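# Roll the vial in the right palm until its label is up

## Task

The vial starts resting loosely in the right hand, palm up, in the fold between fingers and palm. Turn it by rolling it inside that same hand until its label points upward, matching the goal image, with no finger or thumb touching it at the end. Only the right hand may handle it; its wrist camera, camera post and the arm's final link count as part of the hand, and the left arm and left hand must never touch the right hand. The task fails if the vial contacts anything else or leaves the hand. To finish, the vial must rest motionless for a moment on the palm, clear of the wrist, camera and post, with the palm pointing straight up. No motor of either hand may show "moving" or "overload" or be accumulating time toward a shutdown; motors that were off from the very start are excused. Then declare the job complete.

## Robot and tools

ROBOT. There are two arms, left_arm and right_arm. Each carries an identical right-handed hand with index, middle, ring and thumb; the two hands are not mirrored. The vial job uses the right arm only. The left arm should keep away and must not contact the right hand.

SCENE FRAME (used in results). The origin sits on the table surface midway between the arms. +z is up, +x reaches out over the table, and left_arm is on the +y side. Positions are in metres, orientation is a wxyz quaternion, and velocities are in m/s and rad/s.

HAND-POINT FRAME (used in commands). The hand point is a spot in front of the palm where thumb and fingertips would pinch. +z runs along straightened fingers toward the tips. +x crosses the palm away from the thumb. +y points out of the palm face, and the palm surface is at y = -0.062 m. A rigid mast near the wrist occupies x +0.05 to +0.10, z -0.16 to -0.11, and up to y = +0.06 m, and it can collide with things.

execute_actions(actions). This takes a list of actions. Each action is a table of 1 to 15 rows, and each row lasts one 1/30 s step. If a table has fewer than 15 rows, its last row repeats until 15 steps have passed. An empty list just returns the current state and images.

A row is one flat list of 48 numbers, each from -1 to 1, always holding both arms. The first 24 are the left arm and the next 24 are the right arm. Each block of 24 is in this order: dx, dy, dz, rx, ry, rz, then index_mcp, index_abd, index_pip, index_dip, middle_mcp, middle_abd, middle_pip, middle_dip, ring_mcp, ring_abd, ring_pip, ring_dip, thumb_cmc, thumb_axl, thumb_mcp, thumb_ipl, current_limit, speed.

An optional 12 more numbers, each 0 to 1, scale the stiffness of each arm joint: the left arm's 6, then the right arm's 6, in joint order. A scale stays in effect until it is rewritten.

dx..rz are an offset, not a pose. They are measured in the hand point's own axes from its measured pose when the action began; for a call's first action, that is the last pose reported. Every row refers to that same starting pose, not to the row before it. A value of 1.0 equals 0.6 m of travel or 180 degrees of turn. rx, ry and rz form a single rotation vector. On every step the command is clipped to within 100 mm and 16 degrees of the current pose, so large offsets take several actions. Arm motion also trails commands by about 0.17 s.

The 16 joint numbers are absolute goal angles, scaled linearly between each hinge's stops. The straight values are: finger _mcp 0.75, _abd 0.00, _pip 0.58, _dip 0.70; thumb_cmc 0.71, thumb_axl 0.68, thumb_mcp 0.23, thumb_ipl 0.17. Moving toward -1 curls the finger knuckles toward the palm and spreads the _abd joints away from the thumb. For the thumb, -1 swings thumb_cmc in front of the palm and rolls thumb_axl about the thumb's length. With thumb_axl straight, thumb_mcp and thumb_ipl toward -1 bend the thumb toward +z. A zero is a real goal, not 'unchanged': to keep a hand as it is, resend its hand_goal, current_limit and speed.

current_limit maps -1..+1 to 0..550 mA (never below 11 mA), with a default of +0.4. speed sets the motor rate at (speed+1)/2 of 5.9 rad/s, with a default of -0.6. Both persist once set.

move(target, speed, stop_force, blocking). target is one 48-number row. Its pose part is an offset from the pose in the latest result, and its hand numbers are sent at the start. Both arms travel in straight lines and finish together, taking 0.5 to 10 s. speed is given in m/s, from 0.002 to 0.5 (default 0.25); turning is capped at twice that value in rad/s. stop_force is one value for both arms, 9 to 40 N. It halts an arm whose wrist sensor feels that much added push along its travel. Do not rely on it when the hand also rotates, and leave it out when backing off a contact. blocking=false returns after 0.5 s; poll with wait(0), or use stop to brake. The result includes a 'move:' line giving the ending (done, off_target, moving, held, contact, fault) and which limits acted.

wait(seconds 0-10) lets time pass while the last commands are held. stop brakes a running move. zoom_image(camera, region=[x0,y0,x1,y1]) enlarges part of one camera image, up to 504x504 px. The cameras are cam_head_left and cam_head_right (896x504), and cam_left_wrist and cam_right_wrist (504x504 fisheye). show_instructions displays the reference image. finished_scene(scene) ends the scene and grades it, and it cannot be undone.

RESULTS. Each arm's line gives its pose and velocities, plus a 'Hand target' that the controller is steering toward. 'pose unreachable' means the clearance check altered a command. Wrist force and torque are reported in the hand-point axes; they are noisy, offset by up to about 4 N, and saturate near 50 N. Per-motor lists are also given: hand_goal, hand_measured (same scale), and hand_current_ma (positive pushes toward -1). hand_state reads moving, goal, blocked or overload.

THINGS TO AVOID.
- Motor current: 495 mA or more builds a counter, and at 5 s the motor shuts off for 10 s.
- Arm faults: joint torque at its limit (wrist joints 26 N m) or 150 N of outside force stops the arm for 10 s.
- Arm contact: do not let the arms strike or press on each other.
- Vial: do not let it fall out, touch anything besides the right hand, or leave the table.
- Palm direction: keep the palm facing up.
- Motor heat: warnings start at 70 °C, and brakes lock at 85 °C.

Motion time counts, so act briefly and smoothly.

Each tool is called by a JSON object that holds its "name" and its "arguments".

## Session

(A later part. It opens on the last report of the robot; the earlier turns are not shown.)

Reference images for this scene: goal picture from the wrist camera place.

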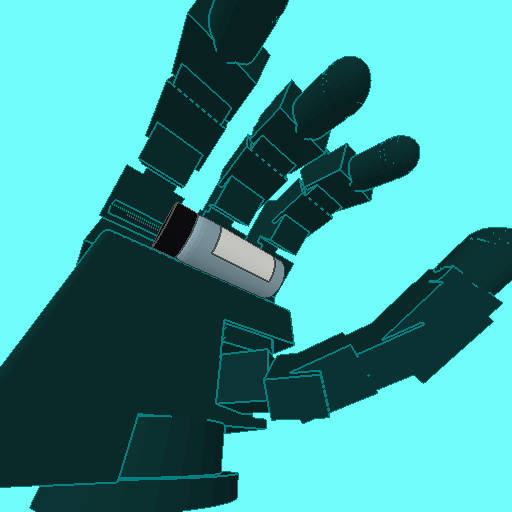

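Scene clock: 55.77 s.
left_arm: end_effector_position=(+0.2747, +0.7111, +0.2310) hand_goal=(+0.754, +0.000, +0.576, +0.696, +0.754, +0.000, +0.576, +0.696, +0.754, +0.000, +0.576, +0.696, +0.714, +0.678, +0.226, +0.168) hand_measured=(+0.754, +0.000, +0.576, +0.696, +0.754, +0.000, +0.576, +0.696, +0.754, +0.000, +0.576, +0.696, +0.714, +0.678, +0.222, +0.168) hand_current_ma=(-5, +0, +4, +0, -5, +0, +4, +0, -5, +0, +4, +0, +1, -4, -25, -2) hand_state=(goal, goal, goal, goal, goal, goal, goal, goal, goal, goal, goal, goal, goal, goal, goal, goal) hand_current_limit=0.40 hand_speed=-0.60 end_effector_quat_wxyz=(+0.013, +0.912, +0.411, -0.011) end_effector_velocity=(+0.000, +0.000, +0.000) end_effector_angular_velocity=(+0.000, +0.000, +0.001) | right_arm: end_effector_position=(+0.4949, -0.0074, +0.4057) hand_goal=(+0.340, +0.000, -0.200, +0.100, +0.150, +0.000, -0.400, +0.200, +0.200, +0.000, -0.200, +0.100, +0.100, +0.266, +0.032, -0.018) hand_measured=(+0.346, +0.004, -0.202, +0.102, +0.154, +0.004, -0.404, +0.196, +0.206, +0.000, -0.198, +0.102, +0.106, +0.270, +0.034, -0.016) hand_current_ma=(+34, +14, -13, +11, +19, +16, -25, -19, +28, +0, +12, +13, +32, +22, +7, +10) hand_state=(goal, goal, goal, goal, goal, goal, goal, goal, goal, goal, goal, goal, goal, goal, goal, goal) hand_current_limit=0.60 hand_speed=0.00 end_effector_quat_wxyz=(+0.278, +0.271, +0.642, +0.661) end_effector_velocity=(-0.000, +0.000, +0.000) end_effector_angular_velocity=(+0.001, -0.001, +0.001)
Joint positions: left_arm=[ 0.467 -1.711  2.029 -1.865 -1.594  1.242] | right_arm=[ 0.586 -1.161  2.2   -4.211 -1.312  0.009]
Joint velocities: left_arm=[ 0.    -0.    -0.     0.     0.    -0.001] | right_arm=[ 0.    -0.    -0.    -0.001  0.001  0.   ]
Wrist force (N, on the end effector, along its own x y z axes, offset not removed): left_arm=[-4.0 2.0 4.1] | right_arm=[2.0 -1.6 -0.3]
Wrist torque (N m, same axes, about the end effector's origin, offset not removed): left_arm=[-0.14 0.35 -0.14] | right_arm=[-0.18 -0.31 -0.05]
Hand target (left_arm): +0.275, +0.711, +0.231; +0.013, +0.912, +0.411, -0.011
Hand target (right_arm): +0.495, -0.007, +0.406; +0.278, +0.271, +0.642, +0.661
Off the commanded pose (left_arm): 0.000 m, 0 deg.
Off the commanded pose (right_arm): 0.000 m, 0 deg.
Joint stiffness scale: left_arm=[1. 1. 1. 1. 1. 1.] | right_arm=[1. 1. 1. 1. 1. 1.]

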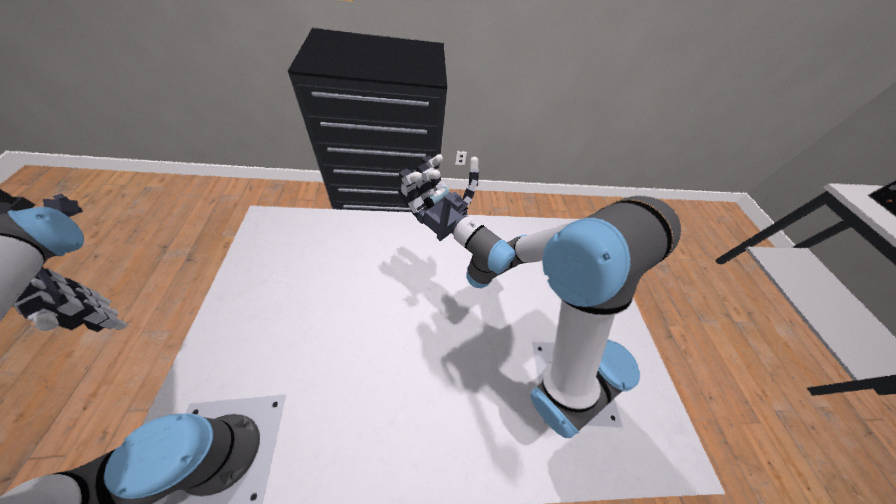

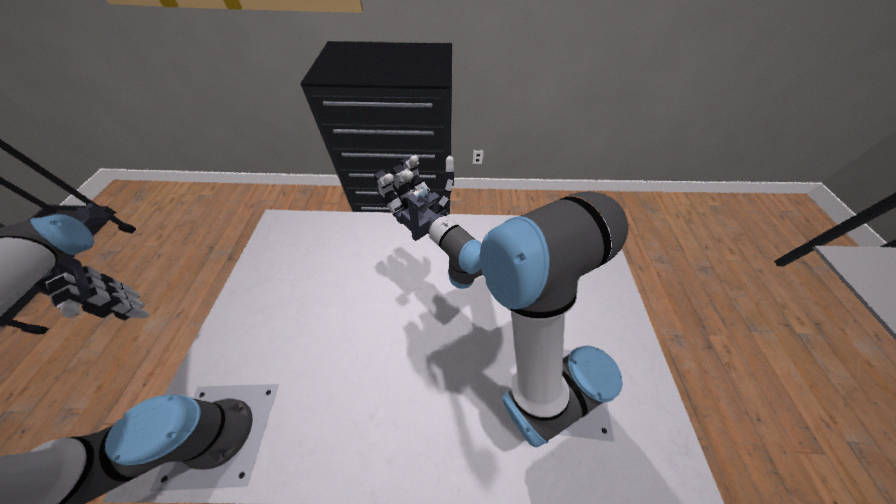

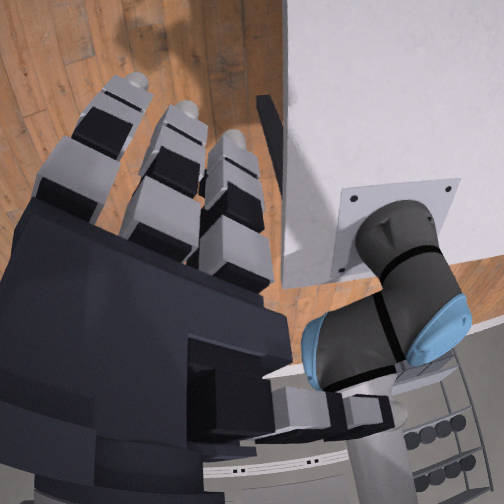

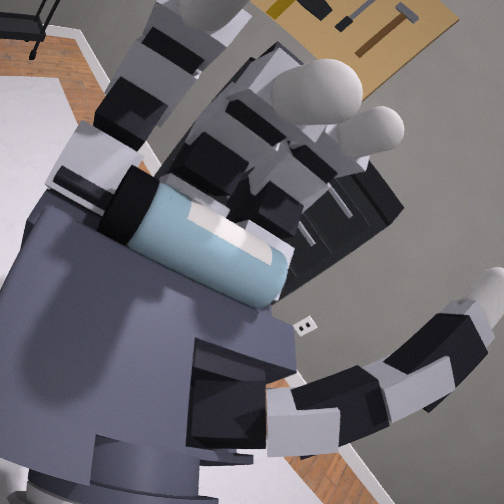

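{"name": "execute_actions", "arguments": {"actions": [[[0,0,0,0,0,0,0.754,0,0.576,0.696,0.754,0,0.576,0.696,0.754,0,0.576,0.696,0.714,0.678,0.226,0.168,0.4,-0.6,0,0,0,0,0,0,0.34,0,-0.2,0.1,0.02,0,-0.9,-0.24,0.2,0,-0.2,0.1,0.1,0.266,0.032,-0.018,0.75,0]],[[0,0,0,0,0,0,0.754,0,0.576,0.696,0.754,0,0.576,0.696,0.754,0,0.576,0.696,0.714,0.678,0.226,0.168,0.4,-0.6,0,0,0,0,0,0,0.34,0,-0.2,0.1,-0.35,0,-0.9,-0.24,0.2,0,-0.2,0.1,0.1,0.266,0.032,-0.018,0.75,-0.3]],[[0,0,0,0,0,0,0.754,0,0.576,0.696,0.754,0,0.576,0.696,0.754,0,0.576,0.696,0.714,0.678,0.226,0.168,0.4,-0.6,0,0,0,0,0,0,0.34,0,-0.2,0.1,-0.35,0,-0.9,-0.22,0.2,0,-0.2,0.1,0.1,0.266,0.032,-0.018,0.75,-0.3]]]}}

{"name": "execute_actions", "arguments": {"actions": [[[0,0,0,0,0,0,0.754,0,0.576,0.696,0.754,0,0.576,0.696,0.754,0,0.576,0.696,0.714,0.678,0.226,0.168,0.4,-0.6,0,0,0,0,0,0,0.34,0,-0.2,0.1,-0.2,0,-0.5,0.2,0.2,0,-0.2,0.1,0.1,0.266,0.032,-0.018,0.6,0]],[[0,0,0,0,0,0,0.754,0,0.576,0.696,0.754,0,0.576,0.696,0.754,0,0.576,0.696,0.714,0.678,0.226,0.168,0.4,-0.6,0,0,0,0,0,0,0.34,0,-0.2,0.1,0.15,0,-0.4,0.2,0.2,0,-0.2,0.1,0.1,0.266,0.032,-0.018,0.6,0]]]}}

Scene clock: 63.77 s.
left_arm: end_effector_position=(+0.2747, +0.7111, +0.2310) hand_goal=(+0.754, +0.000, +0.576, +0.696, +0.754, +0.000, +0.576, +0.696, +0.754, +0.000, +0.576, +0.696, +0.714, +0.678, +0.226, +0.168) hand_measured=(+0.754, +0.000, +0.576, +0.696, +0.754, +0.000, +0.576, +0.696, +0.754, +0.000, +0.576, +0.696, +0.714, +0.678, +0.222, +0.168) hand_current_ma=(-5, +0, +4, +0, -5, +0, +4, +0, -5, +0, +4, +0, +1, -4, -25, -2) hand_state=(goal, goal, goal, goal, goal, goal, goal, goal, goal, goal, goal, goal, goal, goal, goal, goal) hand_current_limit=0.40 hand_speed=-0.60 end_effector_quat_wxyz=(+0.013, +0.912, +0.411, -0.011) end_effector_velocity=(+0.000, -0.001, +0.000) end_effector_angular_velocity=(+0.001, -0.000, -0.002) | right_arm: end_effector_position=(+0.4949, -0.0074, +0.4057) hand_goal=(+0.340, +0.000, -0.200, +0.100, -0.350, +0.000, -0.900, -0.220, +0.200, +0.000, -0.200, +0.100, +0.100, +0.266, +0.032, -0.018) hand_measured=(+0.346, +0.004, -0.202, +0.102, -0.172, +0.004, -0.844, -0.210, +0.206, +0.000, -0.198, +0.102, +0.106, +0.270, +0.034, -0.016) hand_current_ma=(+34, +14, -13, +11, +481, +16, +312, +61, +28, +0, +12, +13, +32, +22, +7, +10) hand_state=(goal, goal, goal, goal, blocked, goal, blocked, goal, goal, goal, goal, goal, goal, goal, goal, goal) hand_current_limit=0.75 hand_speed=-0.30 end_effector_quat_wxyz=(+0.278, +0.271, +0.642, +0.661) end_effector_velocity=(+0.000, -0.000, -0.000) end_effector_angular_velocity=(+0.001, +0.002, +0.000)
Joint positions: left_arm=[ 0.467 -1.711  2.029 -1.865 -1.594  1.242] | right_arm=[ 0.586 -1.161  2.2   -4.211 -1.312  0.009]
Joint velocities: left_arm=[-0.001 -0.001 -0.     0.001  0.     0.001] | right_arm=[0.    0.    0.    0.    0.    0.002]
Wrist force (N, on the end effector, along its own x y z axes, offset not removed): left_arm=[-2.7 0.9 -0.5] | right_arm=[4.6 -2.4 1.5]
Wrist torque (N m, same axes, about the end effector's origin, offset not removed): left_arm=[0.20 0.27 -0.33] | right_arm=[-0.53 -0.71 0.03]
Hand target (left_arm): +0.275, +0.711, +0.231; +0.013, +0.912, +0.411, -0.011
Hand target (right_arm): +0.495, -0.007, +0.406; +0.278, +0.271, +0.642, +0.661
Off the commanded pose (left_arm): 0.000 m, 0 deg.
Off the commanded pose (right_arm): 0.000 m, 0 deg.
Joint stiffness scale: left_arm=[1. 1. 1. 1. 1. 1.] | right_arm=[1. 1. 1. 1. 1. 1.]

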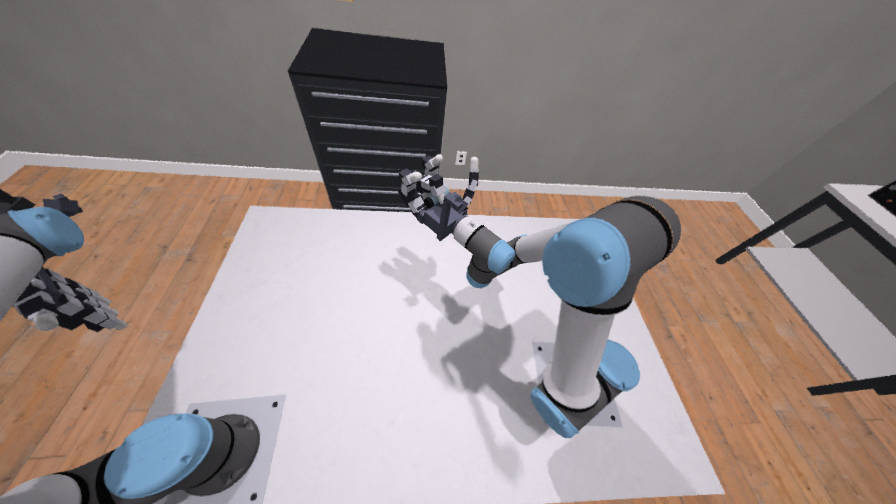

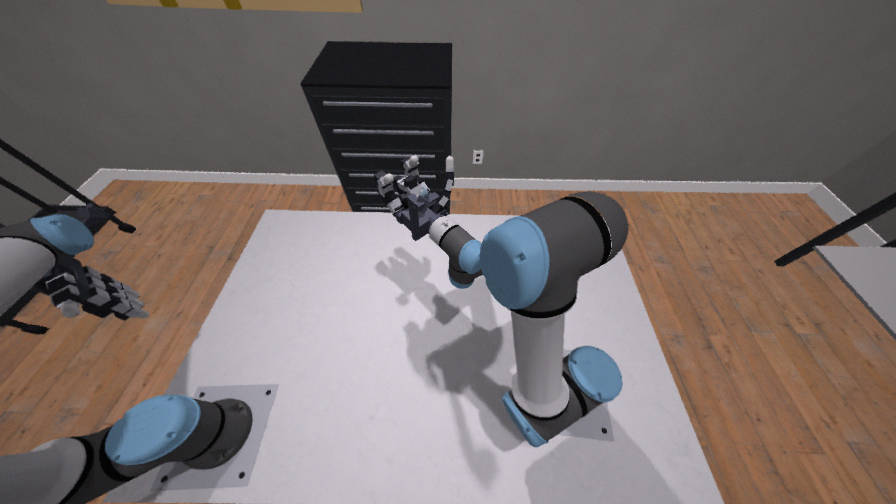

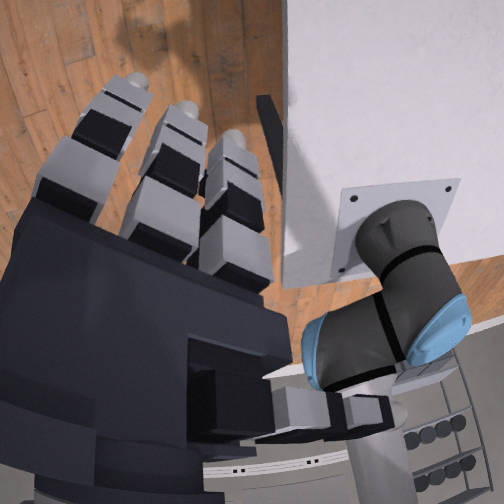

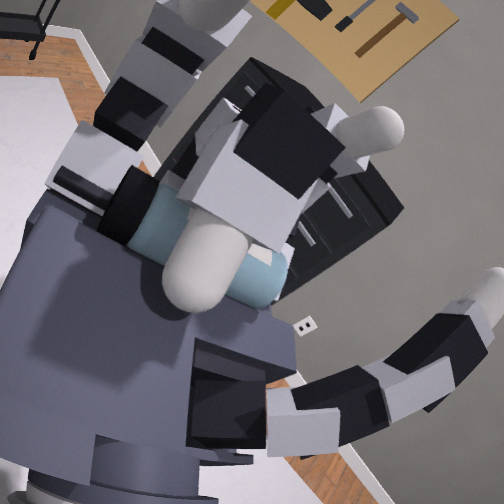

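Scene clock: 64.77 s.
left_arm: end_effector_position=(+0.2747, +0.7111, +0.2310) hand_goal=(+0.754, +0.000, +0.576, +0.696, +0.754, +0.000, +0.576, +0.696, +0.754, +0.000, +0.576, +0.696, +0.714, +0.678, +0.226, +0.168) hand_measured=(+0.754, +0.000, +0.576, +0.696, +0.754, +0.000, +0.576, +0.696, +0.754, +0.000, +0.576, +0.696, +0.714, +0.678, +0.222, +0.168) hand_current_ma=(-5, +0, +4, +0, -5, +0, +4, +0, -5, +0, +4, +0, +1, -4, -25, -2) hand_state=(goal, goal, goal, goal, goal, goal, goal, goal, goal, goal, goal, goal, goal, goal, goal, goal) hand_current_limit=0.40 hand_speed=-0.60 end_effector_quat_wxyz=(+0.013, +0.912, +0.411, -0.011) end_effector_velocity=(-0.001, +0.000, -0.000) end_effector_angular_velocity=(-0.000, -0.000, +0.002) | right_arm: end_effector_position=(+0.4949, -0.0074, +0.4057) hand_goal=(+0.340, +0.000, -0.200, +0.100, +0.150, +0.000, -0.400, +0.200, +0.200, +0.000, -0.200, +0.100, +0.100, +0.266, +0.032, -0.018) hand_measured=(+0.346, +0.004, -0.202, +0.102, +0.154, +0.004, -0.404, +0.196, +0.206, +0.000, -0.198, +0.102, +0.106, +0.270, +0.034, -0.016) hand_current_ma=(+34, +14, -13, +11, +19, +16, -25, -19, +28, +0, +12, +13, +32, +22, +7, +10) hand_state=(goal, goal, goal, goal, goal, goal, goal, goal, goal, goal, goal, goal, goal, goal, goal, goal) hand_current_limit=0.60 hand_speed=0.00 end_effector_quat_wxyz=(+0.278, +0.271, +0.642, +0.661) end_effector_velocity=(+0.000, +0.000, -0.000) end_effector_angular_velocity=(-0.000, +0.001, -0.000)
Joint positions: left_arm=[ 0.467 -1.711  2.029 -1.865 -1.594  1.242] | right_arm=[ 0.586 -1.161  2.2   -4.211 -1.312  0.009]
Joint velocities: left_arm=[ 0.002 -0.     0.001 -0.    -0.     0.   ] | right_arm=[ 0.     0.    -0.     0.001 -0.     0.001]
Wrist force (N, on the end effector, along its own x y z axes, offset not removed): left_arm=[-1.3 1.4 1.4] | right_arm=[2.4 -2.7 -0.2]
Wrist torque (N m, same axes, about the end effector's origin, offset not removed): left_arm=[0.17 0.20 0.06] | right_arm=[-0.42 -0.48 0.00]
Hand target (left_arm): +0.275, +0.711, +0.231; +0.013, +0.912, +0.411, -0.011
Hand target (right_arm): +0.495, -0.007, +0.406; +0.278, +0.271, +0.642, +0.661
Off the commanded pose (left_arm): 0.000 m, 0 deg.
Off the commanded pose (right_arm): 0.000 m, 0 deg.
Joint stiffness scale: left_arm=[1. 1. 1. 1. 1. 1.] | right_arm=[1. 1. 1. 1. 1. 1.]

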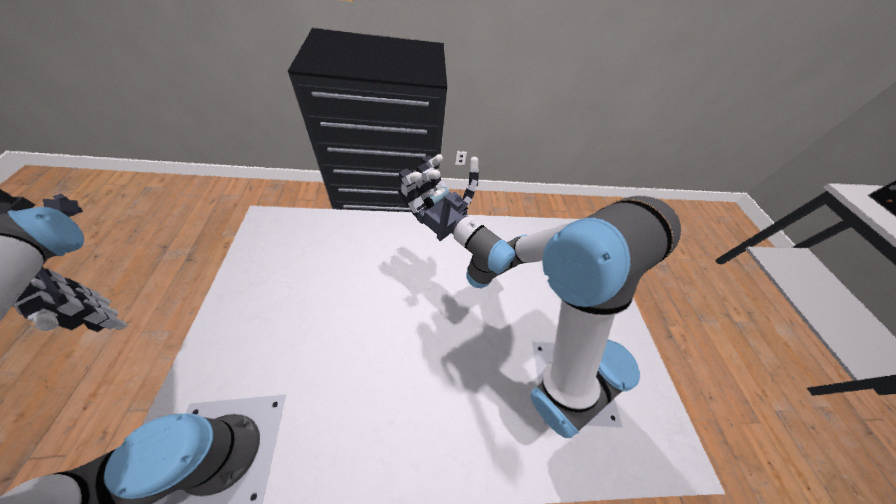

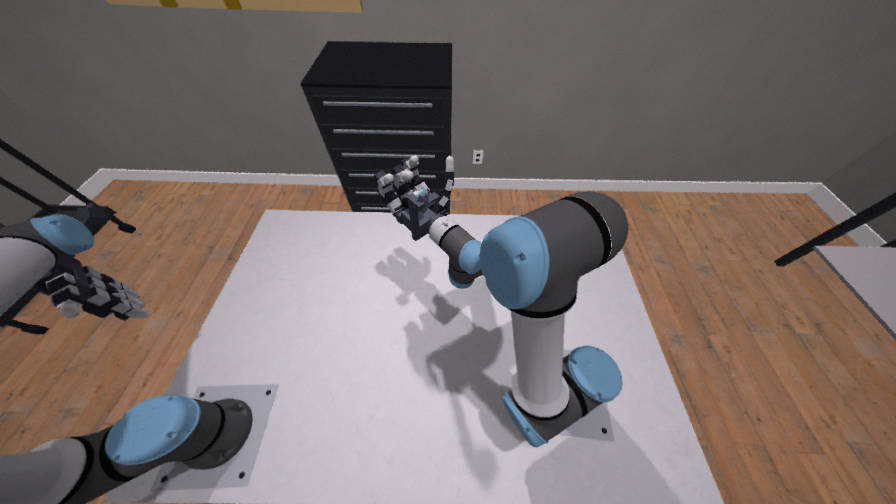

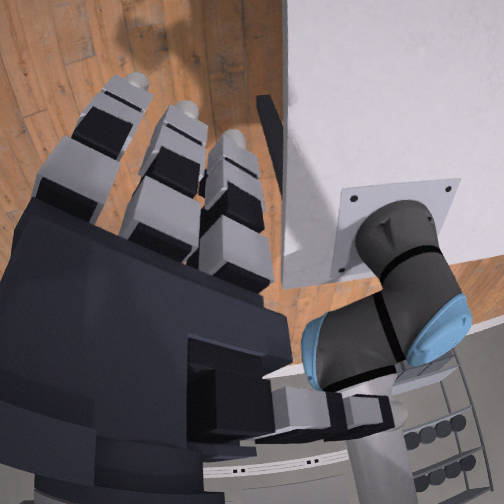

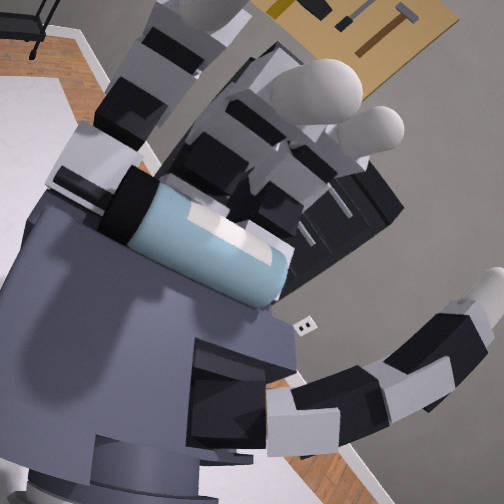

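{"name": "execute_actions", "arguments": {"actions": [[[0,0,0,0,0,0,0.754,0,0.576,0.696,0.754,0,0.576,0.696,0.754,0,0.576,0.696,0.714,0.678,0.226,0.168,0.4,-0.6,0,0,0,0,0,0,0.34,0,-0.2,0.1,0.2,0,-0.9,-0.18,0.22,-0.32,-0.9,-0.2,0.1,0.266,0.032,-0.018,0.75,0.2]],[[0,0,0,0,0,0,0.754,0,0.576,0.696,0.754,0,0.576,0.696,0.754,0,0.576,0.696,0.714,0.678,0.226,0.168,0.4,-0.6,0,0,0,0,0,0,0.34,0,-0.2,0.1,-0.1,0,-0.9,-0.18,-0.15,-0.32,-0.9,-0.2,0.1,0.266,0.032,-0.018,0.75,-0.3]]]}}

{"name": "execute_actions", "arguments": {"actions": [[[0,0,0,0,0,0,0.754,0,0.576,0.696,0.754,0,0.576,0.696,0.754,0,0.576,0.696,0.714,0.678,0.226,0.168,0.4,-0.6,0,0,0,0,0,0,0.34,0,-0.2,0.1,-0.1,0,-0.5,0.2,-0.1,-0.32,-0.5,0.2,0.1,0.266,0.032,-0.018,0.6,0]],[[0,0,0,0,0,0,0.754,0,0.576,0.696,0.754,0,0.576,0.696,0.754,0,0.576,0.696,0.714,0.678,0.226,0.168,0.4,-0.6,0,0,0,0,0,0,0.34,0,-0.2,0.1,0.2,0,-0.4,0.2,0.2,-0.32,-0.4,0.2,0.1,0.266,0.032,-0.018,0.6,0]]]}}

Scene clock: 70.73 s.
left_arm: end_effector_position=(+0.2747, +0.7111, +0.2310) hand_goal=(+0.754, +0.000, +0.576, +0.696, +0.754, +0.000, +0.576, +0.696, +0.754, +0.000, +0.576, +0.696, +0.714, +0.678, +0.226, +0.168) hand_measured=(+0.754, +0.000, +0.576, +0.696, +0.754, +0.000, +0.576, +0.696, +0.754, +0.000, +0.576, +0.696, +0.714, +0.678, +0.222, +0.168) hand_current_ma=(-5, +0, +4, +0, -5, +0, +4, +0, -5, +0, +4, +0, +1, -4, -25, -2) hand_state=(goal, goal, goal, goal, goal, goal, goal, goal, goal, goal, goal, goal, goal, goal, goal, goal) hand_current_limit=0.40 hand_speed=-0.60 end_effector_quat_wxyz=(+0.013, +0.912, +0.411, -0.011) end_effector_velocity=(+0.000, +0.000, -0.000) end_effector_angular_velocity=(+0.000, +0.000, -0.000) | right_arm: end_effector_position=(+0.4949, -0.0074, +0.4057) hand_goal=(+0.340, +0.000, -0.200, +0.100, -0.100, +0.000, -0.900, -0.180, -0.150, -0.320, -0.900, -0.200, +0.100, +0.266, +0.032, -0.018) hand_measured=(+0.346, +0.004, -0.202, +0.102, -0.050, +0.004, -0.868, -0.170, -0.142, -0.316, -0.890, -0.190, +0.106, +0.270, +0.034, -0.016) hand_current_ma=(+35, +14, -13, +11, +268, +16, +175, +58, +44, +13, +54, +50, +32, +22, +7, +10) hand_state=(goal, goal, goal, goal, blocked, goal, blocked, goal, goal, goal, goal, goal, goal, goal, goal, goal) hand_current_limit=0.75 hand_speed=-0.30 end_effector_quat_wxyz=(+0.278, +0.271, +0.642, +0.661) end_effector_velocity=(-0.000, -0.000, +0.000) end_effector_angular_velocity=(+0.001, -0.002, -0.000)
Joint positions: left_arm=[ 0.467 -1.711  2.029 -1.865 -1.594  1.242] | right_arm=[ 0.586 -1.161  2.2   -4.211 -1.312  0.009]
Joint velocities: left_arm=[-0.     0.001 -0.    -0.001  0.001  0.   ] | right_arm=[-0.     0.     0.    -0.002 -0.    -0.   ]
Wrist force (N, on the end effector, along its own x y z axes, offset not removed): left_arm=[-1.5 -0.8 2.2] | right_arm=[3.3 -0.7 1.2]
Wrist torque (N m, same axes, about the end effector's origin, offset not removed): left_arm=[-0.10 -0.16 -0.14] | right_arm=[-0.34 -0.31 0.09]
Hand target (left_arm): +0.275, +0.711, +0.231; +0.013, +0.912, +0.411, -0.011
Hand target (right_arm): +0.495, -0.007, +0.406; +0.278, +0.271, +0.642, +0.661
Off the commanded pose (left_arm): 0.000 m, 0 deg.
Off the commanded pose (right_arm): 0.000 m, 0 deg.
Joint stiffness scale: left_arm=[1. 1. 1. 1. 1. 1.] | right_arm=[1. 1. 1. 1. 1. 1.]

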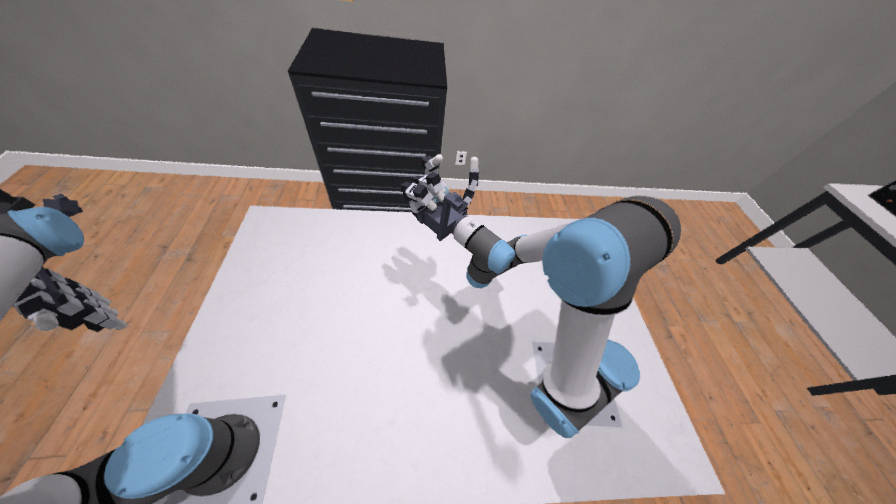

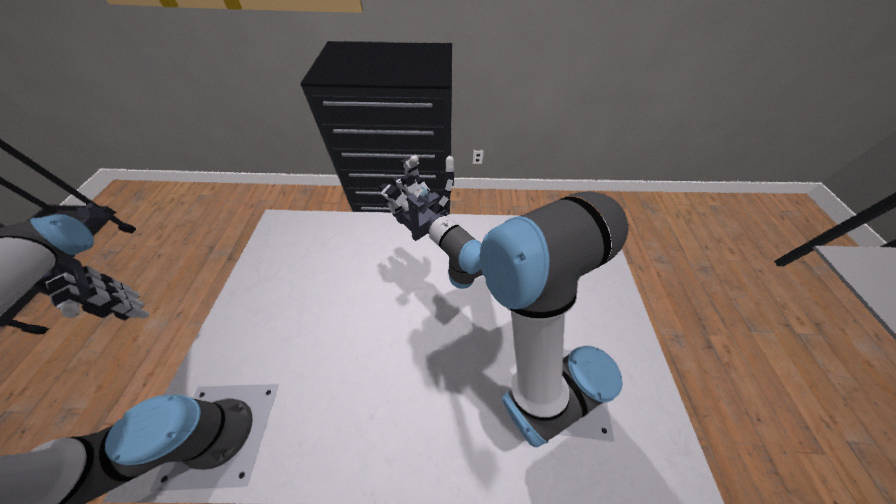

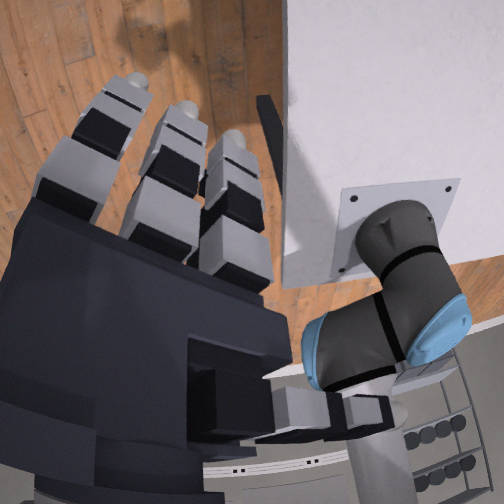

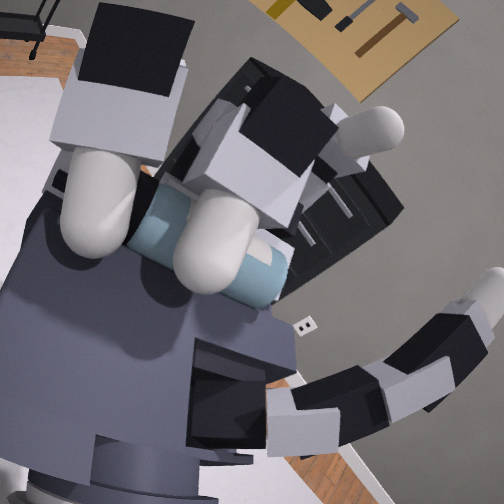

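Scene clock: 71.73 s.
left_arm: end_effector_position=(+0.2747, +0.7111, +0.2310) hand_goal=(+0.754, +0.000, +0.576, +0.696, +0.754, +0.000, +0.576, +0.696, +0.754, +0.000, +0.576, +0.696, +0.714, +0.678, +0.226, +0.168) hand_measured=(+0.754, +0.000, +0.576, +0.696, +0.754, +0.000, +0.576, +0.696, +0.754, +0.000, +0.576, +0.696, +0.714, +0.678, +0.222, +0.168) hand_current_ma=(-5, +0, +4, +0, -5, +0, +4, +0, -5, +0, +4, +0, +1, -4, -25, -2) hand_state=(goal, goal, goal, goal, goal, goal, goal, goal, goal, goal, goal, goal, goal, goal, goal, goal) hand_current_limit=0.40 hand_speed=-0.60 end_effector_quat_wxyz=(+0.013, +0.912, +0.411, -0.011) end_effector_velocity=(+0.000, -0.000, -0.000) end_effector_angular_velocity=(-0.001, +0.000, -0.000) | right_arm: end_effector_position=(+0.4949, -0.0074, +0.4057) hand_goal=(+0.340, +0.000, -0.200, +0.100, +0.200, +0.000, -0.400, +0.200, +0.200, -0.320, -0.400, +0.200, +0.100, +0.266, +0.032, -0.018) hand_measured=(+0.346, +0.004, -0.202, +0.102, +0.204, +0.004, -0.404, +0.196, +0.204, -0.318, -0.404, +0.196, +0.106, +0.270, +0.034, -0.016) hand_current_ma=(+35, +14, -13, +11, +22, +16, -23, -19, +22, +11, -22, -21, +32, +22, +7, +10) hand_state=(goal, goal, goal, goal, goal, goal, goal, goal, goal, goal, goal, goal, goal, goal, goal, goal) hand_current_limit=0.60 hand_speed=0.00 end_effector_quat_wxyz=(+0.278, +0.271, +0.642, +0.661) end_effector_velocity=(-0.000, -0.000, +0.001) end_effector_angular_velocity=(+0.002, -0.001, +0.001)
Joint positions: left_arm=[ 0.467 -1.711  2.029 -1.865 -1.594  1.242] | right_arm=[ 0.586 -1.161  2.2   -4.211 -1.312  0.009]
Joint velocities: left_arm=[-0.     0.001 -0.     0.    -0.001  0.   ] | right_arm=[ 0.    -0.    -0.    -0.002  0.001  0.001]
Wrist force (N, on the end effector, along its own x y z axes, offset not removed): left_arm=[0.8 -1.3 0.5] | right_arm=[2.6 -1.9 1.4]
Wrist torque (N m, same axes, about the end effector's origin, offset not removed): left_arm=[-0.20 -0.21 0.06] | right_arm=[-0.45 -0.46 -0.04]
Hand target (left_arm): +0.275, +0.711, +0.231; +0.013, +0.912, +0.411, -0.011
Hand target (right_arm): +0.495, -0.007, +0.406; +0.278, +0.271, +0.642, +0.661
Off the commanded pose (left_arm): 0.000 m, 0 deg.
Off the commanded pose (right_arm): 0.000 m, 0 deg.
Joint stiffness scale: left_arm=[1. 1. 1. 1. 1. 1.] | right_arm=[1. 1. 1. 1. 1. 1.]

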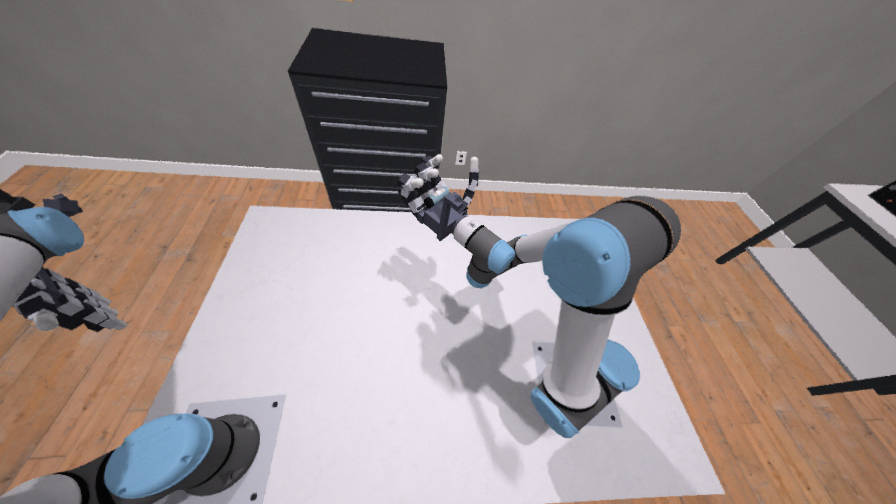

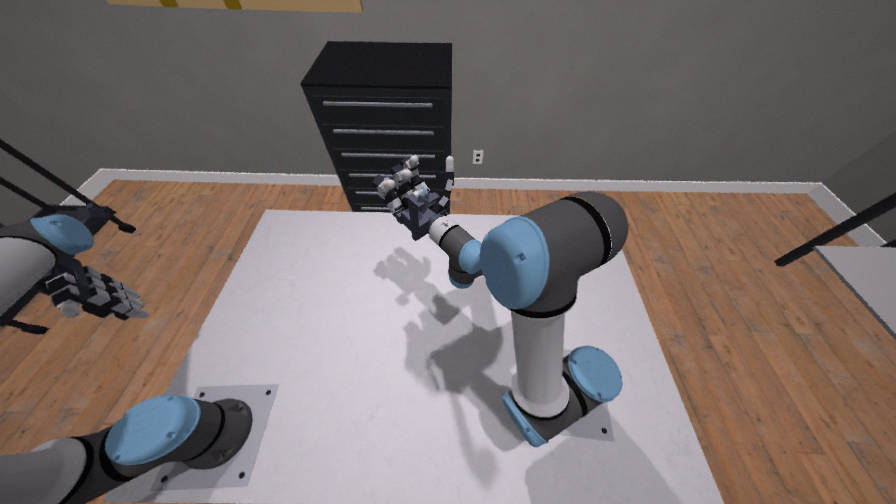

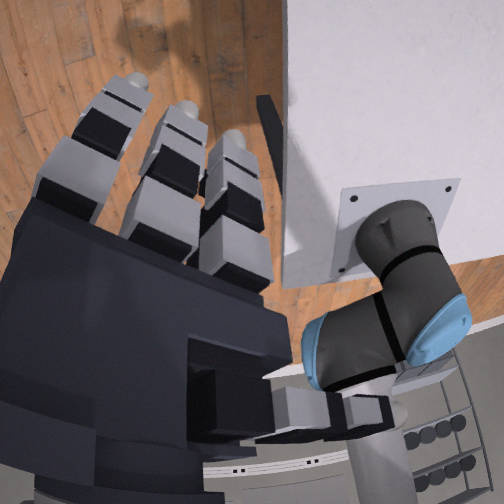

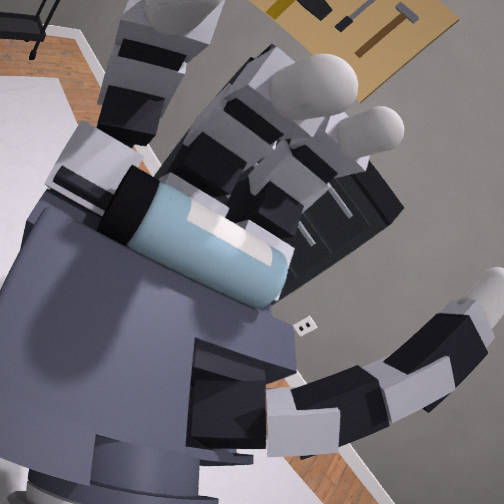

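{"name": "execute_actions", "arguments": {"actions": [[[0,0,0,0,0,0,0.754,0,0.576,0.696,0.754,0,0.576,0.696,0.754,0,0.576,0.696,0.714,0.678,0.226,0.168,0.4,-0.6,0,0,0,0,0,0,0.34,0,-0.2,0.1,0,0,-0.6,0.1,0.2,0,-0.3,0.2,0.1,0.266,0.032,-0.018,0.75,0]],[[0,0,0,0,0,0,0.754,0,0.576,0.696,0.754,0,0.576,0.696,0.754,0,0.576,0.696,0.714,0.678,0.226,0.168,0.4,-0.6,0,0,0,0,0,0,0.34,0,-0.2,0.1,0,0,-0.9,-0.25,0.2,0,-0.3,0.2,0.1,0.266,0.032,-0.018,0.75,0]],[[0,0,0,0,0,0,0.754,0,0.576,0.696,0.754,0,0.576,0.696,0.754,0,0.576,0.696,0.714,0.678,0.226,0.168,0.4,-0.6,0,0,0,0,0,0,0.34,0,-0.2,0.1,0.2,0,-0.9,-0.25,0.2,0,-0.3,0.2,0.1,0.266,0.032,-0.018,0.75,-0.4]]]}}

{"name": "execute_actions", "arguments": {"actions": [[[0,0,0,0,0,0,0.754,0,0.576,0.696,0.754,0,0.576,0.696,0.754,0,0.576,0.696,0.714,0.678,0.226,0.168,0.4,-0.6,0,0,0,0,0,0,0.34,0,-0.2,0.1,-0.25,0,-0.9,-0.21,0.2,0,-0.3,0.2,0.1,0.266,0.032,-0.018,0.75,0.3]],[[0,0,0,0,0,0,0.754,0,0.576,0.696,0.754,0,0.576,0.696,0.754,0,0.576,0.696,0.714,0.678,0.226,0.168,0.4,-0.6,0,0,0,0,0,0,0.34,0,-0.2,0.1,-0.2,0,-0.5,0.2,0.2,0,-0.3,0.2,0.1,0.266,0.032,-0.018,0.6,0]],[[0,0,0,0,0,0,0.754,0,0.576,0.696,0.754,0,0.576,0.696,0.754,0,0.576,0.696,0.714,0.678,0.226,0.168,0.4,-0.6,0,0,0,0,0,0,0.34,0,-0.2,0.1,0.2,0,-0.4,0.2,0.2,0,-0.3,0.2,0.1,0.266,0.032,-0.018,0.6,0]]]}}

Scene clock: 80.53 s.
left_arm: end_effector_position=(+0.2747, +0.7111, +0.2310) hand_goal=(+0.754, +0.000, +0.576, +0.696, +0.754, +0.000, +0.576, +0.696, +0.754, +0.000, +0.576, +0.696, +0.714, +0.678, +0.226, +0.168) hand_measured=(+0.754, +0.000, +0.576, +0.696, +0.754, +0.000, +0.576, +0.696, +0.754, +0.000, +0.576, +0.696, +0.714, +0.678, +0.222, +0.168) hand_current_ma=(-5, +0, +4, +0, -5, +0, +4, +0, -5, +0, +4, +0, +1, -4, -25, -2) hand_state=(goal, goal, goal, goal, goal, goal, goal, goal, goal, goal, goal, goal, goal, goal, goal, goal) hand_current_limit=0.40 hand_speed=-0.60 end_effector_quat_wxyz=(+0.013, +0.912, +0.411, -0.011) end_effector_velocity=(+0.000, -0.000, +0.000) end_effector_angular_velocity=(-0.001, -0.001, +0.001) | right_arm: end_effector_position=(+0.4949, -0.0074, +0.4057) hand_goal=(+0.340, +0.000, -0.200, +0.100, +0.200, +0.000, -0.900, -0.250, +0.200, +0.000, -0.300, +0.200, +0.100, +0.266, +0.032, -0.018) hand_measured=(+0.346, +0.004, -0.202, +0.102, +0.206, +0.004, -0.860, -0.210, +0.204, -0.004, -0.304, +0.196, +0.106, +0.270, +0.034, -0.016) hand_current_ma=(+35, +14, -13, +11, +31, +16, +218, +226, +25, -16, -21, -21, +32, +22, +7, +10) hand_state=(goal, goal, goal, goal, goal, goal, blocked, blocked, goal, goal, goal, goal, goal, goal, goal, goal) hand_current_limit=0.75 hand_speed=-0.40 end_effector_quat_wxyz=(+0.278, +0.271, +0.642, +0.661) end_effector_velocity=(-0.000, -0.000, +0.001) end_effector_angular_velocity=(-0.001, -0.002, +0.000)
Joint positions: left_arm=[ 0.467 -1.711  2.029 -1.865 -1.594  1.242] | right_arm=[ 0.586 -1.161  2.2   -4.211 -1.312  0.009]
Joint velocities: left_arm=[ 0.    -0.001 -0.     0.    -0.001 -0.001] | right_arm=[-0.    -0.001  0.    -0.001  0.    -0.002]
Wrist force (N, on the end effector, along its own x y z axes, offset not removed): left_arm=[1.2 1.6 -1.1] | right_arm=[3.9 -1.5 1.9]
Wrist torque (N m, same axes, about the end effector's origin, offset not removed): left_arm=[0.46 -0.23 0.13] | right_arm=[-0.37 -0.62 0.02]
Hand target (left_arm): +0.275, +0.711, +0.231; +0.013, +0.912, +0.411, -0.011
Hand target (right_arm): +0.495, -0.007, +0.406; +0.278, +0.271, +0.642, +0.661
Off the commanded pose (left_arm): 0.000 m, 0 deg.
Off the commanded pose (right_arm): 0.000 m, 0 deg.
Joint stiffness scale: left_arm=[1. 1. 1. 1. 1. 1.] | right_arm=[1. 1. 1. 1. 1. 1.]

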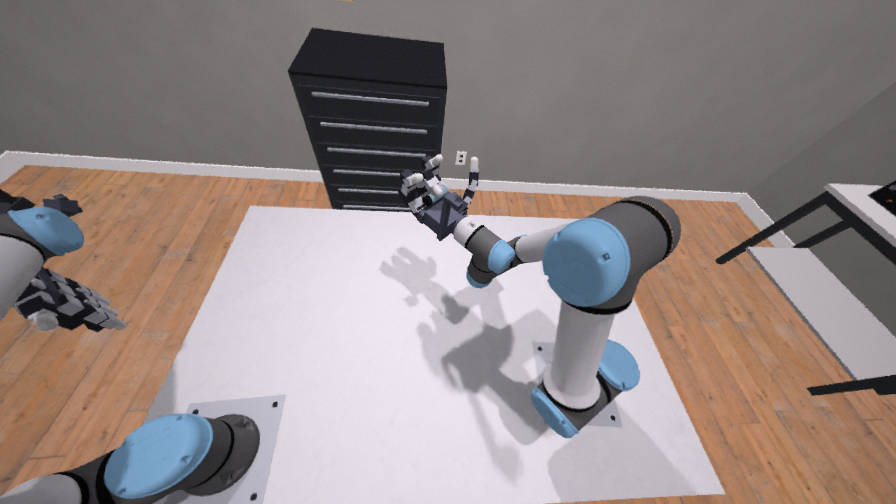

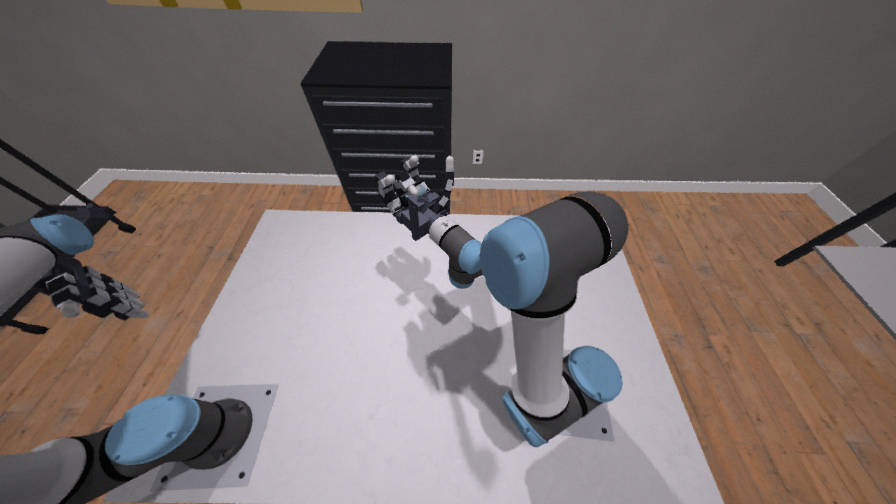

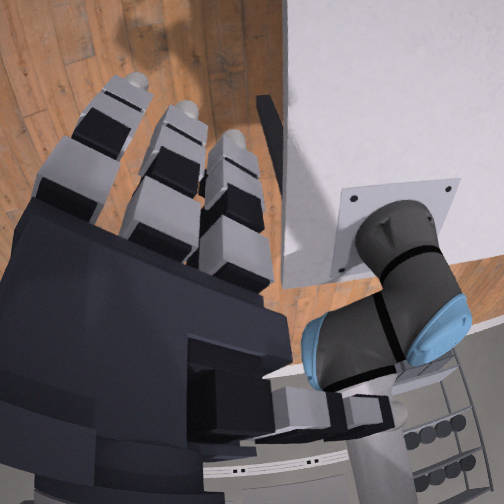

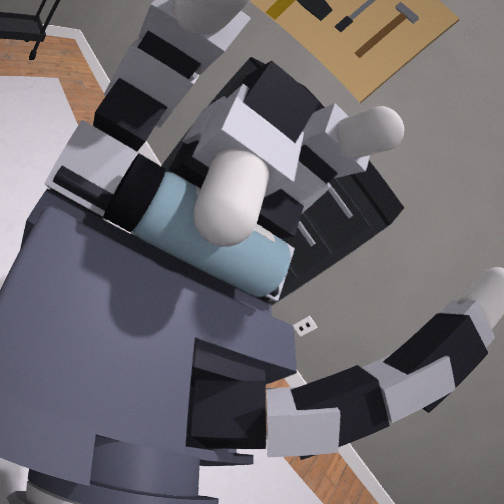

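Scene clock: 82.03 s.
left_arm: end_effector_position=(+0.2747, +0.7111, +0.2310) hand_goal=(+0.754, +0.000, +0.576, +0.696, +0.754, +0.000, +0.576, +0.696, +0.754, +0.000, +0.576, +0.696, +0.714, +0.678, +0.226, +0.168) hand_measured=(+0.754, +0.000, +0.576, +0.696, +0.754, +0.000, +0.576, +0.696, +0.754, +0.000, +0.576, +0.696, +0.714, +0.678, +0.222, +0.168) hand_current_ma=(-5, +0, +4, +0, -5, +0, +4, +0, -5, +0, +4, +0, +1, -4, -25, -2) hand_state=(goal, goal, goal, goal, goal, goal, goal, goal, goal, goal, goal, goal, goal, goal, goal, goal) hand_current_limit=0.40 hand_speed=-0.60 end_effector_quat_wxyz=(+0.013, +0.912, +0.411, -0.011) end_effector_velocity=(-0.000, +0.001, -0.001) end_effector_angular_velocity=(+0.000, +0.002, +0.002) | right_arm: end_effector_position=(+0.4949, -0.0074, +0.4057) hand_goal=(+0.340, +0.000, -0.200, +0.100, +0.200, +0.000, -0.400, +0.200, +0.200, +0.000, -0.300, +0.200, +0.100, +0.266, +0.032, -0.018) hand_measured=(+0.346, +0.004, -0.202, +0.102, +0.204, +0.004, -0.404, +0.196, +0.204, -0.004, -0.304, +0.196, +0.106, +0.270, +0.034, -0.016) hand_current_ma=(+35, +14, -13, +11, +22, +16, -23, -19, +25, -16, -21, -21, +32, +22, +7, +10) hand_state=(goal, goal, goal, goal, goal, goal, goal, goal, goal, goal, goal, goal, goal, goal, goal, goal) hand_current_limit=0.60 hand_speed=0.00 end_effector_quat_wxyz=(+0.278, +0.271, +0.642, +0.661) end_effector_velocity=(+0.000, +0.000, -0.000) end_effector_angular_velocity=(-0.001, +0.000, -0.000)
Joint positions: left_arm=[ 0.467 -1.711  2.029 -1.865 -1.594  1.242] | right_arm=[ 0.586 -1.161  2.2   -4.211 -1.312  0.009]
Joint velocities: left_arm=[ 0.001  0.001 -0.    -0.     0.001 -0.   ] | right_arm=[ 0.     0.    -0.     0.001 -0.    -0.001]
Wrist force (N, on the end effector, along its own x y z axes, offset not removed): left_arm=[-1.0 0.5 2.3] | right_arm=[3.0 -1.3 1.0]
Wrist torque (N m, same axes, about the end effector's origin, offset not removed): left_arm=[0.13 -0.07 0.02] | right_arm=[-0.28 -0.48 -0.01]
Hand target (left_arm): +0.275, +0.711, +0.231; +0.013, +0.912, +0.411, -0.011
Hand target (right_arm): +0.495, -0.007, +0.406; +0.278, +0.271, +0.642, +0.661
Off the commanded pose (left_arm): 0.000 m, 0 deg.
Off the commanded pose (right_arm): 0.000 m, 0 deg.
Joint stiffness scale: left_arm=[1. 1. 1. 1. 1. 1.] | right_arm=[1. 1. 1. 1. 1. 1.]

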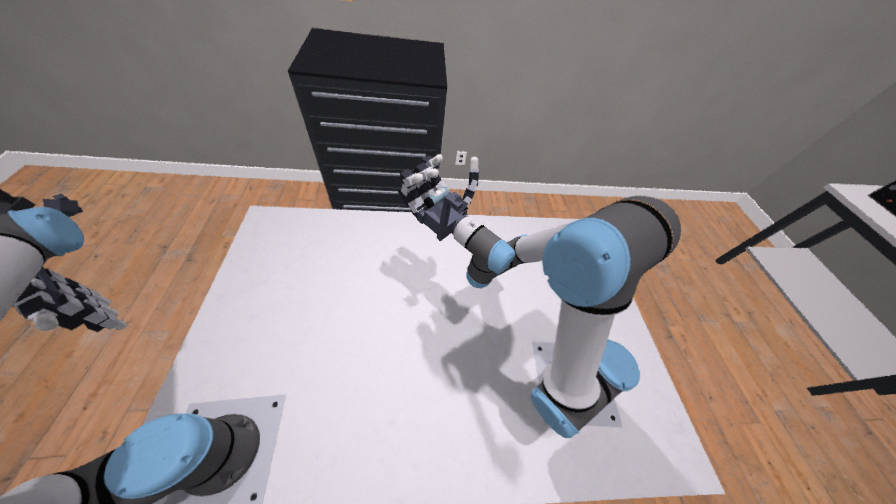

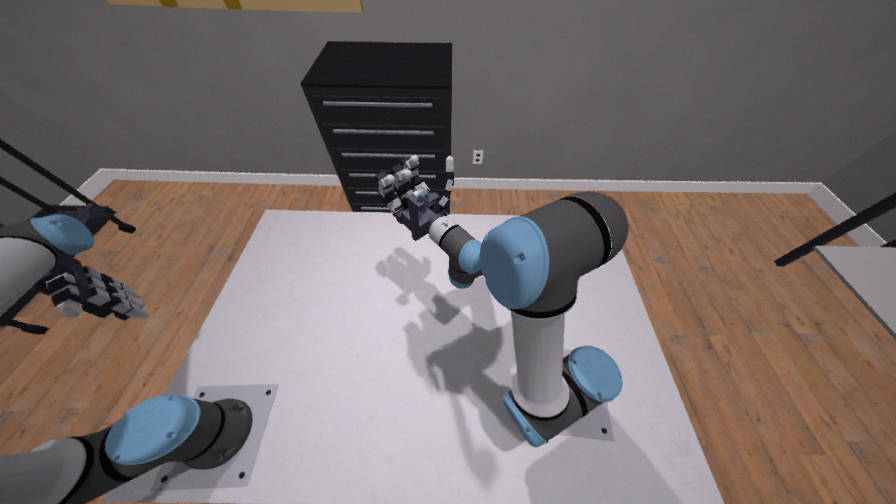

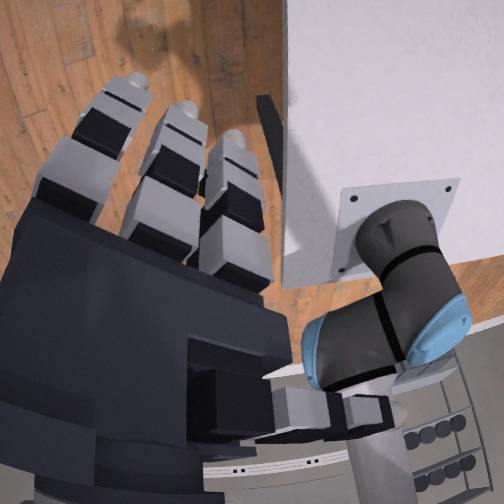

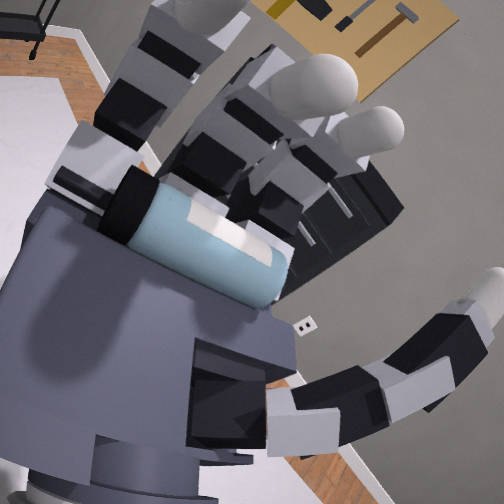

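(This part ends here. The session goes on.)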